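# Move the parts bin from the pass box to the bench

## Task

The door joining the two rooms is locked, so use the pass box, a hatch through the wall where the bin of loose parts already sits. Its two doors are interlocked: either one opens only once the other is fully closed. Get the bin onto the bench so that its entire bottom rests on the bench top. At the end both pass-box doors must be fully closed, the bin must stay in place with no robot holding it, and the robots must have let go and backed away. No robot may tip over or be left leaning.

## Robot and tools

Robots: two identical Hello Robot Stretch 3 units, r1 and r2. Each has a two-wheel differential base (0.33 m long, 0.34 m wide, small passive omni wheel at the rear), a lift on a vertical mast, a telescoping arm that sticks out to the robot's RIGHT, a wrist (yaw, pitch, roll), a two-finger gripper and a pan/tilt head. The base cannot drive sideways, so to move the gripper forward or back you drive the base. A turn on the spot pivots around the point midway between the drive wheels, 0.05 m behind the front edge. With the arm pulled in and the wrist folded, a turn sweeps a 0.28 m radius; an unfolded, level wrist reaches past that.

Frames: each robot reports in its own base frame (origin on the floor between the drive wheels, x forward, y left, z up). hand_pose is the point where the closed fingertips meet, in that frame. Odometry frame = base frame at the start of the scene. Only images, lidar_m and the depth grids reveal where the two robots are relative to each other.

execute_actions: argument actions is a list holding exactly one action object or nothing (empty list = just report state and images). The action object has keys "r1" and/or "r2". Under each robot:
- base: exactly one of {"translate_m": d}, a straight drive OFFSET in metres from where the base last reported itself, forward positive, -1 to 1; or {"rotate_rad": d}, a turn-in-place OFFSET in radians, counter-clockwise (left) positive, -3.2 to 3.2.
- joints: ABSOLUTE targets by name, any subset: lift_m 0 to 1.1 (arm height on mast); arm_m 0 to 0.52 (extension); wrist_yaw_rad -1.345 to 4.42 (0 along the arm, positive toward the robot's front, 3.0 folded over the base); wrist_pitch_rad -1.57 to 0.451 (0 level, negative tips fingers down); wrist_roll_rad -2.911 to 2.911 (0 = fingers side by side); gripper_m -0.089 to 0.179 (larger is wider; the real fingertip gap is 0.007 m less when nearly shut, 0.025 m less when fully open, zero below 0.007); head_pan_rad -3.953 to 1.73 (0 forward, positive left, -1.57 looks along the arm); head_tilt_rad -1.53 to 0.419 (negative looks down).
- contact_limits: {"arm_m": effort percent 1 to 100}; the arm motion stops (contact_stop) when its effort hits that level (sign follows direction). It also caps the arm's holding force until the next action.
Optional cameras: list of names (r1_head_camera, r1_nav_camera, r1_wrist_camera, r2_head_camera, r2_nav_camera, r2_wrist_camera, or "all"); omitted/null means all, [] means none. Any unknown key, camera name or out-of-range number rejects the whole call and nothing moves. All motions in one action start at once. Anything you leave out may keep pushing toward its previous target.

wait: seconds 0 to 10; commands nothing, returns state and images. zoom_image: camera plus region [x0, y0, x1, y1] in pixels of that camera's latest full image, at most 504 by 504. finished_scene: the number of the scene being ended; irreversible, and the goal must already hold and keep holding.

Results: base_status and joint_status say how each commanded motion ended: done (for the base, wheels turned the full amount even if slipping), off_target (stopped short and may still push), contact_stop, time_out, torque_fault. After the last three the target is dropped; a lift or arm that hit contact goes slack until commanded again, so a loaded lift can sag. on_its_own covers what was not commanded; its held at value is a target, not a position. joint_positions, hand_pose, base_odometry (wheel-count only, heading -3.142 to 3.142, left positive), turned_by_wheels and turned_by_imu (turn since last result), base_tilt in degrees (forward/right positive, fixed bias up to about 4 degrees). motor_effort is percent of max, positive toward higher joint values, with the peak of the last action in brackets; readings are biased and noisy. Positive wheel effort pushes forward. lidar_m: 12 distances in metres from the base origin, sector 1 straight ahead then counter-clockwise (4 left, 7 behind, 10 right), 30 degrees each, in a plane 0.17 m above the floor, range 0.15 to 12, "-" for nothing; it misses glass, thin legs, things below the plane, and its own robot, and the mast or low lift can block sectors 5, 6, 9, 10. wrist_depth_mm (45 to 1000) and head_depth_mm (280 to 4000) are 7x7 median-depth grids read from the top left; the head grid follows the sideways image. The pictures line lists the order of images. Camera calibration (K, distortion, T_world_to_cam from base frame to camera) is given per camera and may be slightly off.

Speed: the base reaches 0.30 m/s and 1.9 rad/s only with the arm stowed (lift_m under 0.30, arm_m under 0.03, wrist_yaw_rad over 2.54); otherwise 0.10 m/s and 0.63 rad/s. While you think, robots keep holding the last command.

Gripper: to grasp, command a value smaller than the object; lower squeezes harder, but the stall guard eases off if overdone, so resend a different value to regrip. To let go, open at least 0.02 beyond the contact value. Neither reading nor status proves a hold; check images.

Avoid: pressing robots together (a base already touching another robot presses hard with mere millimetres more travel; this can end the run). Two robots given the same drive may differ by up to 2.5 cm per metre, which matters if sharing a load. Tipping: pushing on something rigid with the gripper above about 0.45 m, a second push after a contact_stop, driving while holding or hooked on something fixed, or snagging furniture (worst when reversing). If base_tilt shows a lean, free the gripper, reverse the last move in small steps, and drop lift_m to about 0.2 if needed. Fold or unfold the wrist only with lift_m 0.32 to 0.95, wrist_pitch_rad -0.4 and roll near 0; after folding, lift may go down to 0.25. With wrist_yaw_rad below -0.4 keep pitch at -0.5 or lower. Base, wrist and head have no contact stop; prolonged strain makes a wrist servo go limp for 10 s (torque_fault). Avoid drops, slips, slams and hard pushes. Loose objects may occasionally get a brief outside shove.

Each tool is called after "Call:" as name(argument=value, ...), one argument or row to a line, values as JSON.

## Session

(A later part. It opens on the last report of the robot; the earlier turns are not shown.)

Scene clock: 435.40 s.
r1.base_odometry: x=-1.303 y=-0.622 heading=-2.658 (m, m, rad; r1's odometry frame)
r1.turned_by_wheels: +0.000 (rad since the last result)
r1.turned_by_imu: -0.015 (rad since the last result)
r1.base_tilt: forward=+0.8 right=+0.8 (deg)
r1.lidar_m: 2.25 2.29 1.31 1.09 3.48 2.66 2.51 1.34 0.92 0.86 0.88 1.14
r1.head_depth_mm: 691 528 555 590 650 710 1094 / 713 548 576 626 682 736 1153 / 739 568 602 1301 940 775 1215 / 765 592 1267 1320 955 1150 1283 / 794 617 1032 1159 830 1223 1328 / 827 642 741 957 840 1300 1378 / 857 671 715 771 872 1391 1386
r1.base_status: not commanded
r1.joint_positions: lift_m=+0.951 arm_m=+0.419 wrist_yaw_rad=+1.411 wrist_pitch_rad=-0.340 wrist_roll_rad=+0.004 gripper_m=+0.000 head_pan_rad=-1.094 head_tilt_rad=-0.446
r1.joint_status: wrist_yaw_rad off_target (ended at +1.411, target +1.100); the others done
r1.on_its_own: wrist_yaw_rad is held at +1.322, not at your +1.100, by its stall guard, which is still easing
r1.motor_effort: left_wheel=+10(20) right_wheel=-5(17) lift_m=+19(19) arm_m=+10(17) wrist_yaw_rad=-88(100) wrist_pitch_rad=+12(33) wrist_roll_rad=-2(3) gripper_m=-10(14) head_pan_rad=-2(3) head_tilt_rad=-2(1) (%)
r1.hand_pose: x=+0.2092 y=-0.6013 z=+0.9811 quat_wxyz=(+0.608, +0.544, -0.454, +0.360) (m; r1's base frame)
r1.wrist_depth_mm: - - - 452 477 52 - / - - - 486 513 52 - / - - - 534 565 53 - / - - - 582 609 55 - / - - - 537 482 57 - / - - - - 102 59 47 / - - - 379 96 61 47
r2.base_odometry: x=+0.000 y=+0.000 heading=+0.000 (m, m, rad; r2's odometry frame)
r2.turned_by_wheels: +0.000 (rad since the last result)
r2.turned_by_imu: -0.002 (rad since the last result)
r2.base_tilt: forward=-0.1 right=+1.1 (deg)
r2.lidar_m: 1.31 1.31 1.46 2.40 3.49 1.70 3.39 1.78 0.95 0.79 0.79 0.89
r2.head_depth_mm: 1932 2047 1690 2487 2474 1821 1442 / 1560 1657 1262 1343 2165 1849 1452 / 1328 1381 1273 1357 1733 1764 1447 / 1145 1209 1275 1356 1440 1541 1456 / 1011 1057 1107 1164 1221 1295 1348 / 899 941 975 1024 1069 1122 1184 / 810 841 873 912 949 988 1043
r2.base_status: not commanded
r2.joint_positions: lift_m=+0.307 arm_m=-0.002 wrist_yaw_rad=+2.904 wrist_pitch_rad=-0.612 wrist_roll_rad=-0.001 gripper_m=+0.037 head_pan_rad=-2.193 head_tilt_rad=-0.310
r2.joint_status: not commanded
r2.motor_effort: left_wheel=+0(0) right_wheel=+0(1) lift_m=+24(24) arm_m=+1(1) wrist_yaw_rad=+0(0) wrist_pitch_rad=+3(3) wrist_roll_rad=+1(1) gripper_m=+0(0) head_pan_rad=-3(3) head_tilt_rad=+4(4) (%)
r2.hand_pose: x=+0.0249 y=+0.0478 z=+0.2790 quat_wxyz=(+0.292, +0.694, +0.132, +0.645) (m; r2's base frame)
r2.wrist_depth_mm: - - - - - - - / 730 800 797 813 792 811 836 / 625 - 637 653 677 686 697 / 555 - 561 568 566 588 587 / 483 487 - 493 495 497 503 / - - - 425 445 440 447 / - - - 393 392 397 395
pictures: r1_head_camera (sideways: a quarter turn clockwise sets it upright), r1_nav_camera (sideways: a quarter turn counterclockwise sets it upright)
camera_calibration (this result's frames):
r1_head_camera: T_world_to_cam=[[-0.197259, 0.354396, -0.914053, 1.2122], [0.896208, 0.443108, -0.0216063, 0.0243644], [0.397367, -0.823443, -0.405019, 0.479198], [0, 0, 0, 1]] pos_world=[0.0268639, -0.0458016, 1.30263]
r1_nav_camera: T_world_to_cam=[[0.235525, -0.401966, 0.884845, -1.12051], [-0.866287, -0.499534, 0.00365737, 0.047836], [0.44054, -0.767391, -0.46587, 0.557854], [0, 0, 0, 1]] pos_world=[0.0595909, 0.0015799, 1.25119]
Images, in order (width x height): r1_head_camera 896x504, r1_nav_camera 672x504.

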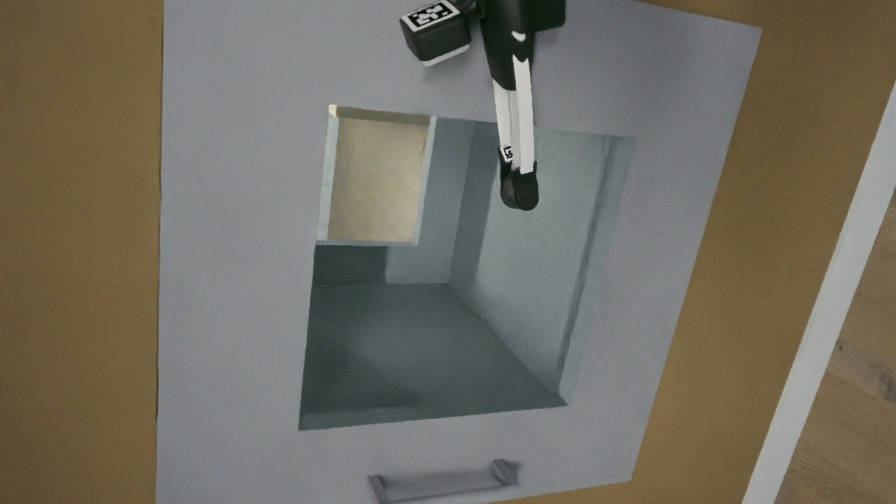

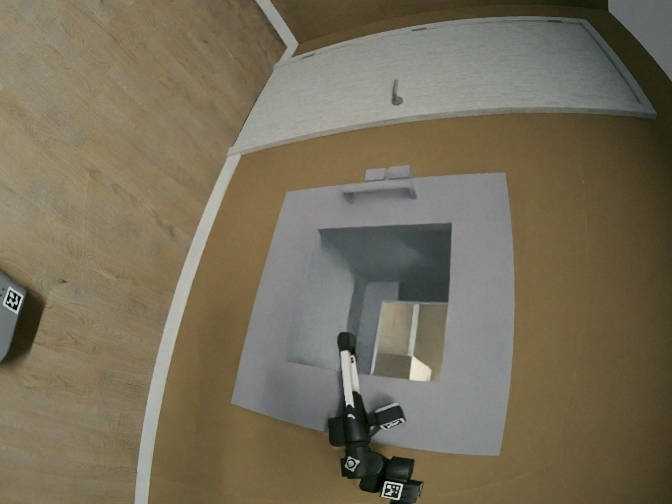

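Call:
execute_actions(
  actions=[
    {"r1":{"joints":{"arm_m":0.05,"wrist_yaw_rad":1.4}}},
  ],
  cameras=["r1_head_camera","r1_nav_camera"],
)

Scene clock: 441.53 s.
r1.base_odometry: x=-1.303 y=-0.622 heading=-2.658 (m, m, rad; r1's odometry frame)
r1.turned_by_wheels: +0.000 (rad since the last result)
r1.turned_by_imu: -0.001 (rad since the last result)
r1.base_tilt: forward=+0.8 right=+0.9 (deg)
r1.lidar_m: 2.24 2.29 1.31 1.09 3.50 2.66 2.50 1.34 0.92 0.86 0.88 1.13
r1.head_depth_mm: 688 527 554 595 643 708 1084 / 714 547 575 631 677 729 1114 / 738 568 601 1300 956 751 - / 762 590 1268 1321 954 812 - / 794 614 1035 1157 828 1229 1317 / 825 640 746 958 840 1298 1313 / 859 669 713 771 870 1389 1368
r1.base_status: not commanded
r1.joint_positions: lift_m=+0.951 arm_m=+0.050 wrist_yaw_rad=+1.401 wrist_pitch_rad=-0.321 wrist_roll_rad=+0.004 gripper_m=+0.000 head_pan_rad=-1.094 head_tilt_rad=-0.446
r1.joint_status: all done
r1.motor_effort: left_wheel=+2(5) right_wheel=+0(4) lift_m=+18(19) arm_m=-4(4) wrist_yaw_rad=-2(34) wrist_pitch_rad=+6(8) wrist_roll_rad=-2(3) gripper_m=-3(5) head_pan_rad=-3(2) head_tilt_rad=-2(1) (%)
r1.hand_pose: x=+0.2108 y=-0.2351 z=+0.9856 quat_wxyz=(+0.606, +0.537, -0.462, +0.362) (m; r1's base frame)
r1.wrist_depth_mm: - - - - - 483 531 / - - - - - 506 578 / - - - - - 542 653 / - - - - - 564 649 / - - - - - 582 426 / - - - - - 940 422 / - - - - - 989 721
r2.base_odometry: x=+0.000 y=+0.000 heading=+0.000 (m, m, rad; r2's odometry frame)
r2.turned_by_wheels: +0.000 (rad since the last result)
r2.turned_by_imu: -0.002 (rad since the last result)
r2.base_tilt: forward=-0.2 right=+1.1 (deg)
r2.lidar_m: 1.31 1.31 1.47 2.40 3.48 1.70 3.37 1.78 0.95 0.79 0.79 0.88
r2.head_depth_mm: 1916 2065 1688 2454 2487 1823 1432 / 1569 1651 1258 1344 2184 1839 1440 / 1331 1388 1271 1371 1713 1764 1450 / 1145 1208 1283 1353 1430 1543 1468 / 1004 1051 1105 1162 1236 1302 1338 / 900 937 976 1022 1072 1131 1180 / 810 838 873 913 952 987 1039
r2.base_status: not commanded
r2.joint_positions: lift_m=+0.307 arm_m=-0.002 wrist_yaw_rad=+2.904 wrist_pitch_rad=-0.612 wrist_roll_rad=-0.001 gripper_m=+0.037 head_pan_rad=-2.193 head_tilt_rad=-0.310
r2.joint_status: not commanded
r2.motor_effort: left_wheel=+0(0) right_wheel=-2(1) lift_m=+24(24) arm_m=+1(1) wrist_yaw_rad=+0(0) wrist_pitch_rad=+3(4) wrist_roll_rad=+1(1) gripper_m=+0(0) head_pan_rad=-2(3) head_tilt_rad=+4(4) (%)
r2.hand_pose: x=+0.0249 y=+0.0478 z=+0.2790 quat_wxyz=(+0.292, +0.694, +0.132, +0.645) (m; r2's base frame)
r2.wrist_depth_mm: - - - - - - - / 724 795 786 789 815 841 843 / 627 - 642 678 670 676 679 / 550 - 555 566 572 573 582 / 475 496 - 499 489 496 504 / - - - 424 438 446 444 / - - - 390 388 396 403
pictures: r1_head_camera (sideways: a quarter turn clockwise sets it upright), r1_nav_camera (sideways: a quarter turn counterclockwise sets it upright)
camera_calibration (this result's frames):
r1_head_camera: T_world_to_cam=[[-0.1973, 0.354474, -0.914014, 1.21215], [0.896207, 0.44311, -0.021608, 0.0243666], [0.397349, -0.823408, -0.405108, 0.479314], [0, 0, 0, 1]] pos_world=[0.0268639, -0.0458017, 1.30262]
r1_nav_camera: T_world_to_cam=[[0.235564, -0.402042, 0.8848, -1.12045], [-0.866287, -0.499534, 0.00365291, 0.0478418], [0.440519, -0.767351, -0.465956, 0.557966], [0, 0, 0, 1]] pos_world=[0.0595887, 0.00158427, 1.25119]
Images, in order (width x height): r1_head_camera 896x504, r1_nav_camera 672x504.

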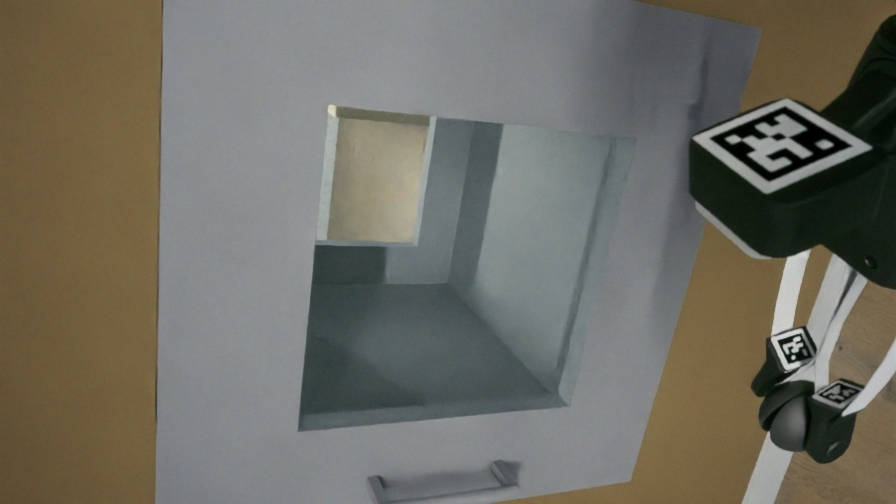

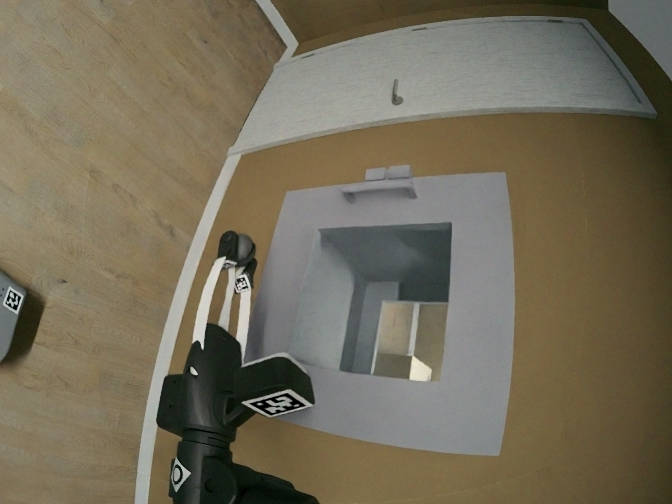

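Call:
execute_actions(
  actions=[
    {"r1":{"base":{"translate_m":0.2},"joints":{"wrist_yaw_rad":0.5,"arm_m":0.1}}},
  ],
  cameras=[],
)

Call:
execute_actions(
  actions=[
    {"r1":{"joints":{"arm_m":0.36},"contact_limits":{"arm_m":15}}},
  ],
  cameras=["r1_head_camera","r1_nav_camera"],
)

Scene clock: 454.77 s.
r1.base_odometry: x=-1.480 y=-0.715 heading=-2.658 (m, m, rad; r1's odometry frame)
r1.turned_by_wheels: +0.000 (rad since the last result)
r1.turned_by_imu: +0.000 (rad since the last result)
r1.base_tilt: forward=+0.8 right=+0.9 (deg)
r1.lidar_m: 2.04 2.08 1.23 1.10 3.52 2.86 2.70 1.31 0.90 0.85 0.86 1.12
r1.head_depth_mm: 674 513 537 1226 1061 - 1113 / 697 531 561 1249 1003 727 1125 / 723 553 584 1230 959 750 1197 / 750 573 610 694 753 799 1261 / 776 598 632 676 751 1201 1315 / 806 858 928 736 1144 1269 1353 / 841 910 991 1094 1212 1362 1378
r1.base_status: done
r1.joint_positions: lift_m=+0.951 arm_m=+0.100 wrist_yaw_rad=+0.502 wrist_pitch_rad=-0.320 wrist_roll_rad=+0.004 gripper_m=+0.000 head_pan_rad=-1.094 head_tilt_rad=-0.446
r1.joint_status: all done
r1.motor_effort: left_wheel=+1(6) right_wheel=+0(4) lift_m=+18(18) arm_m=+3(3) wrist_yaw_rad=-3(2) wrist_pitch_rad=+6(6) wrist_roll_rad=-2(2) gripper_m=-3(3) head_pan_rad=-2(2) head_tilt_rad=+0(1) (%)
r1.hand_pose: x=+0.0919 y=-0.4512 z=+0.9857 quat_wxyz=(+0.703, +0.283, -0.649, +0.063) (m; r1's base frame)
r1.wrist_depth_mm: 742 334 448 711 - - 586 / 844 368 360 761 - - 530 / - 424 394 813 852 786 487 / - 936 433 678 676 657 253 / - - 466 572 529 520 261 / - - - - 360 335 278 / - - - 955 420 349 303
r2.base_odometry: x=+0.000 y=+0.000 heading=+0.000 (m, m, rad; r2's odometry frame)
r2.turned_by_wheels: +0.000 (rad since the last result)
r2.turned_by_imu: -0.002 (rad since the last result)
r2.base_tilt: forward=-0.2 right=+1.1 (deg)
r2.lidar_m: 1.31 1.31 1.47 2.39 3.48 1.70 3.41 1.78 0.95 0.79 0.79 0.89
r2.head_depth_mm: 1919 2038 1691 2475 2499 1820 1451 / 1591 1657 1264 1334 2147 1829 1435 / 1315 1387 1267 1367 1722 1758 1448 / 1141 1198 1269 1358 1429 1529 1457 / 1007 1054 1101 1154 1229 1299 1345 / 899 939 977 1020 1068 1131 1186 / 809 843 875 907 948 992 1036
r2.base_status: not commanded
r2.joint_positions: lift_m=+0.307 arm_m=-0.002 wrist_yaw_rad=+2.904 wrist_pitch_rad=-0.612 wrist_roll_rad=-0.001 gripper_m=+0.037 head_pan_rad=-2.193 head_tilt_rad=-0.310
r2.joint_status: not commanded
r2.motor_effort: left_wheel=+0(1) right_wheel=-1(1) lift_m=+24(24) arm_m=+1(2) wrist_yaw_rad=+0(0) wrist_pitch_rad=+3(4) wrist_roll_rad=+0(0) gripper_m=+0(0) head_pan_rad=-3(3) head_tilt_rad=+4(4) (%)
r2.hand_pose: x=+0.0249 y=+0.0478 z=+0.2790 quat_wxyz=(+0.292, +0.694, +0.132, +0.645) (m; r2's base frame)
r2.wrist_depth_mm: - - - - - - - / 737 785 789 797 812 857 868 / 641 - 640 652 675 692 691 / 541 - 550 558 580 572 576 / 472 498 - 488 499 498 499 / - - - 420 437 438 440 / - - - 388 390 397 399
pictures: none
No camera images: the call's "cameras" was empty. Leave "cameras" out to get every camera's image.

Scene clock: 458.23 s.
r1.base_odometry: x=-1.480 y=-0.715 heading=-2.658 (m, m, rad; r1's odometry frame)
r1.turned_by_wheels: +0.000 (rad since the last result)
r1.turned_by_imu: -0.035 (rad since the last result)
r1.base_tilt: forward=+0.8 right=+0.9 (deg)
r1.lidar_m: 2.04 2.08 1.23 1.10 3.48 2.90 2.69 1.37 0.91 0.85 0.86 1.09
r1.head_depth_mm: 673 512 539 2897 922 691 1078 / 694 529 557 1242 919 715 1129 / 719 549 580 1264 959 748 1188 / 739 567 600 1068 914 788 1243 / 767 588 623 678 743 1180 1292 / 791 610 652 705 1091 1241 1349 / 817 887 967 1059 1175 1315 1387
r1.base_status: not commanded
r1.joint_positions: lift_m=+0.951 arm_m=+0.247 wrist_yaw_rad=+0.572 wrist_pitch_rad=-0.326 wrist_roll_rad=+0.004 gripper_m=+0.000 head_pan_rad=-1.094 head_tilt_rad=-0.447
r1.joint_status: arm_m contact_stop (moved +0.147 of +0.260)
r1.on_its_own: wrist_yaw_rad is held at +0.550, not at your +0.500, by its stall guard, which is not easing now; arm_m is slack since a contact_stop, until your next command for it (your +0.360 is given up); wrist_yaw_rad is at rest, and its effort (-23) is outside its rest range (-12 to +12)
r1.motor_effort: left_wheel=+5(9) right_wheel=-2(12) lift_m=+18(19) arm_m=+0(15) wrist_yaw_rad=-23(58) wrist_pitch_rad=+8(20) wrist_roll_rad=-2(3) gripper_m=-4(8) head_pan_rad=-3(2) head_tilt_rad=-1(1) (%)
r1.contact_limits: arm_m 15 (drawing in: default 25, maximum 41; extending or still: default 33, maximum 55)
r1.hand_pose: x=+0.1058 y=-0.5893 z=+0.9843 quat_wxyz=(+0.701, +0.307, -0.638, +0.086) (m; r1's base frame)
r1.wrist_depth_mm: 221 352 469 690 - - 516 / 236 361 489 740 - - 517 / 265 375 513 810 772 689 478 / 328 298 538 672 677 647 435 / 386 323 519 583 530 522 399 / - 357 450 - 433 432 373 / - - 310 298 369 363 165
r2.base_odometry: x=+0.000 y=+0.000 heading=+0.000 (m, m, rad; r2's odometry frame)
r2.turned_by_wheels: +0.000 (rad since the last result)
r2.turned_by_imu: -0.001 (rad since the last result)
r2.base_tilt: forward=+0.0 right=+1.0 (deg)
r2.lidar_m: 1.32 1.31 1.47 2.39 3.49 1.71 3.40 1.78 0.95 0.79 0.79 0.89
r2.head_depth_mm: 1915 2039 1683 2514 2475 1826 1425 / 1576 1655 1256 1339 2155 1832 1433 / 1327 1394 1277 1358 1715 1775 1449 / 1142 1202 1280 1348 1438 1538 1454 / 1006 1050 1112 1160 1231 1300 1334 / 896 937 976 1020 1071 1118 1178 / 812 841 873 908 948 990 1032
r2.base_status: not commanded
r2.joint_positions: lift_m=+0.307 arm_m=-0.002 wrist_yaw_rad=+2.904 wrist_pitch_rad=-0.612 wrist_roll_rad=-0.001 gripper_m=+0.037 head_pan_rad=-2.193 head_tilt_rad=-0.310
r2.joint_status: not commanded
r2.motor_effort: left_wheel=+0(0) right_wheel=-1(1) lift_m=+24(24) arm_m=+2(1) wrist_yaw_rad=+0(0) wrist_pitch_rad=+3(3) wrist_roll_rad=+0(0) gripper_m=+0(0) head_pan_rad=-2(3) head_tilt_rad=+4(4) (%)
r2.hand_pose: x=+0.0249 y=+0.0478 z=+0.2790 quat_wxyz=(+0.292, +0.694, +0.132, +0.645) (m; r2's base frame)
r2.wrist_depth_mm: - - - - - - - / 722 821 800 791 818 802 841 / 628 - 655 641 663 678 682 / 541 - 561 562 567 583 582 / 486 491 - 490 498 499 501 / - - - 425 436 443 442 / - - - 388 389 397 399
pictures: r1_head_camera (sideways: a quarter turn clockwise sets it upright), r1_nav_camera (sideways: a quarter turn counterclockwise sets it upright)
camera_calibration (this result's frames):
r1_head_camera: T_world_to_cam=[[-0.197627, 0.355108, -0.913697, 1.21174], [0.896199, 0.443125, -0.021622, 0.0243848], [0.397204, -0.823127, -0.405821, 0.480243], [0, 0, 0, 1]] pos_world=[0.0268642, -0.0458022, 1.30258]
r1_nav_camera: T_world_to_cam=[[0.235881, -0.402656, 0.884437, -1.11998], [-0.866285, -0.499537, 0.00361696, 0.0478886], [0.440352, -0.767027, -0.466646, 0.558865], [0, 0, 0, 1]] pos_world=[0.0595705, 0.00161948, 1.25117]
Images, in order (width x height): r1_head_camera 896x504, r1_nav_camera 672x504.

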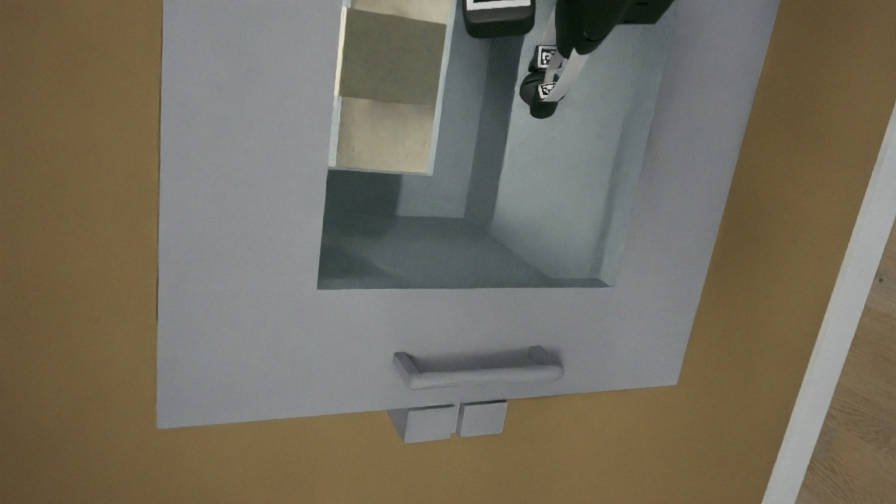

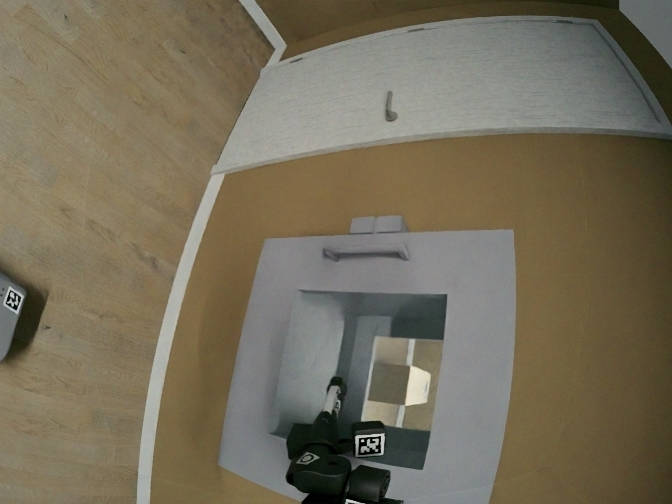

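Solid; shut.

Call:
execute_actions(
  actions=[
    {"r1":{"joints":{"arm_m":0.02,"wrist_yaw_rad":0.6}}},
  ],
  cameras=[],
)

Call:
finished_scene(
  scene=2,
)

Scene clock: 465.63 s.
r1.base_odometry: x=-1.480 y=-0.715 heading=-2.658 (m, m, rad; r1's odometry frame)
r1.turned_by_wheels: +0.000 (rad since the last result)
r1.turned_by_imu: +0.000 (rad since the last result)
r1.base_tilt: forward=+0.8 right=+0.9 (deg)
r1.lidar_m: 2.05 2.07 1.23 1.10 3.49 2.91 2.69 1.37 0.91 0.85 0.86 1.08
r1.head_depth_mm: 674 513 538 1213 961 688 - / 695 528 559 1245 959 697 - / 715 548 579 1261 957 735 1199 / 741 565 633 1071 912 787 1246 / 766 586 622 677 742 1183 1295 / 791 609 652 705 1091 1241 1339 / 820 891 965 1060 1177 1316 1382
r1.base_status: not commanded
r1.joint_positions: lift_m=+0.951 arm_m=+0.020 wrist_yaw_rad=+0.600 wrist_pitch_rad=-0.320 wrist_roll_rad=+0.004 gripper_m=+0.000 head_pan_rad=-1.094 head_tilt_rad=-0.447
r1.joint_status: all done
r1.motor_effort: left_wheel=+3(5) right_wheel=-2(2) lift_m=+18(18) arm_m=-4(3) wrist_yaw_rad=+0(22) wrist_pitch_rad=+6(7) wrist_roll_rad=-2(2) gripper_m=-3(5) head_pan_rad=-2(2) head_tilt_rad=+0(1) (%)
r1.hand_pose: x=+0.1115 y=-0.3598 z=+0.9857 quat_wxyz=(+0.699, +0.314, -0.635, +0.098) (m; r1's base frame)
r1.wrist_depth_mm: - 849 414 616 - - 673 / - 919 452 668 986 - 702 / - - 494 711 943 833 624 / - - 974 537 669 656 318 / - - - 506 447 408 332 / - - - - 463 412 357 / - - - - 961 769 384
r2.base_odometry: x=+0.000 y=+0.000 heading=+0.000 (m, m, rad; r2's odometry frame)
r2.turned_by_wheels: +0.000 (rad since the last result)
r2.turned_by_imu: -0.002 (rad since the last result)
r2.base_tilt: forward=-0.1 right=+1.1 (deg)
r2.lidar_m: 1.31 1.31 1.47 2.39 3.49 1.71 3.40 1.78 0.95 0.79 0.79 0.88
r2.head_depth_mm: 1938 2042 1671 2470 2497 1816 1441 / 1576 1652 1263 1350 2137 1832 1442 / 1328 1391 1271 1362 1722 1759 1455 / 1148 1207 1277 1344 1441 1535 1452 / 1005 1052 1105 1162 1228 1300 1344 / 897 939 976 1018 1071 1118 1180 / 817 846 874 912 949 996 1040
r2.base_status: not commanded
r2.joint_positions: lift_m=+0.307 arm_m=-0.002 wrist_yaw_rad=+2.904 wrist_pitch_rad=-0.612 wrist_roll_rad=-0.001 gripper_m=+0.037 head_pan_rad=-2.193 head_tilt_rad=-0.310
r2.joint_status: not commanded
r2.motor_effort: left_wheel=-1(0) right_wheel=-1(1) lift_m=+24(24) arm_m=+1(1) wrist_yaw_rad=+0(0) wrist_pitch_rad=+3(3) wrist_roll_rad=+0(0) gripper_m=+0(0) head_pan_rad=-2(2) head_tilt_rad=+4(4) (%)
r2.hand_pose: x=+0.0249 y=+0.0478 z=+0.2790 quat_wxyz=(+0.292, +0.694, +0.132, +0.645) (m; r2's base frame)
r2.wrist_depth_mm: - - - - - - - / 727 783 783 780 809 850 834 / 631 - 663 658 668 702 675 / 537 - 552 567 572 575 584 / 484 496 - 485 495 499 502 / - - - 420 439 446 438 / - - - 390 390 393 392
pictures: none
No camera images: the call's "cameras" was empty. Leave "cameras" out to get every camera's image.

The scene is finished: the task was done.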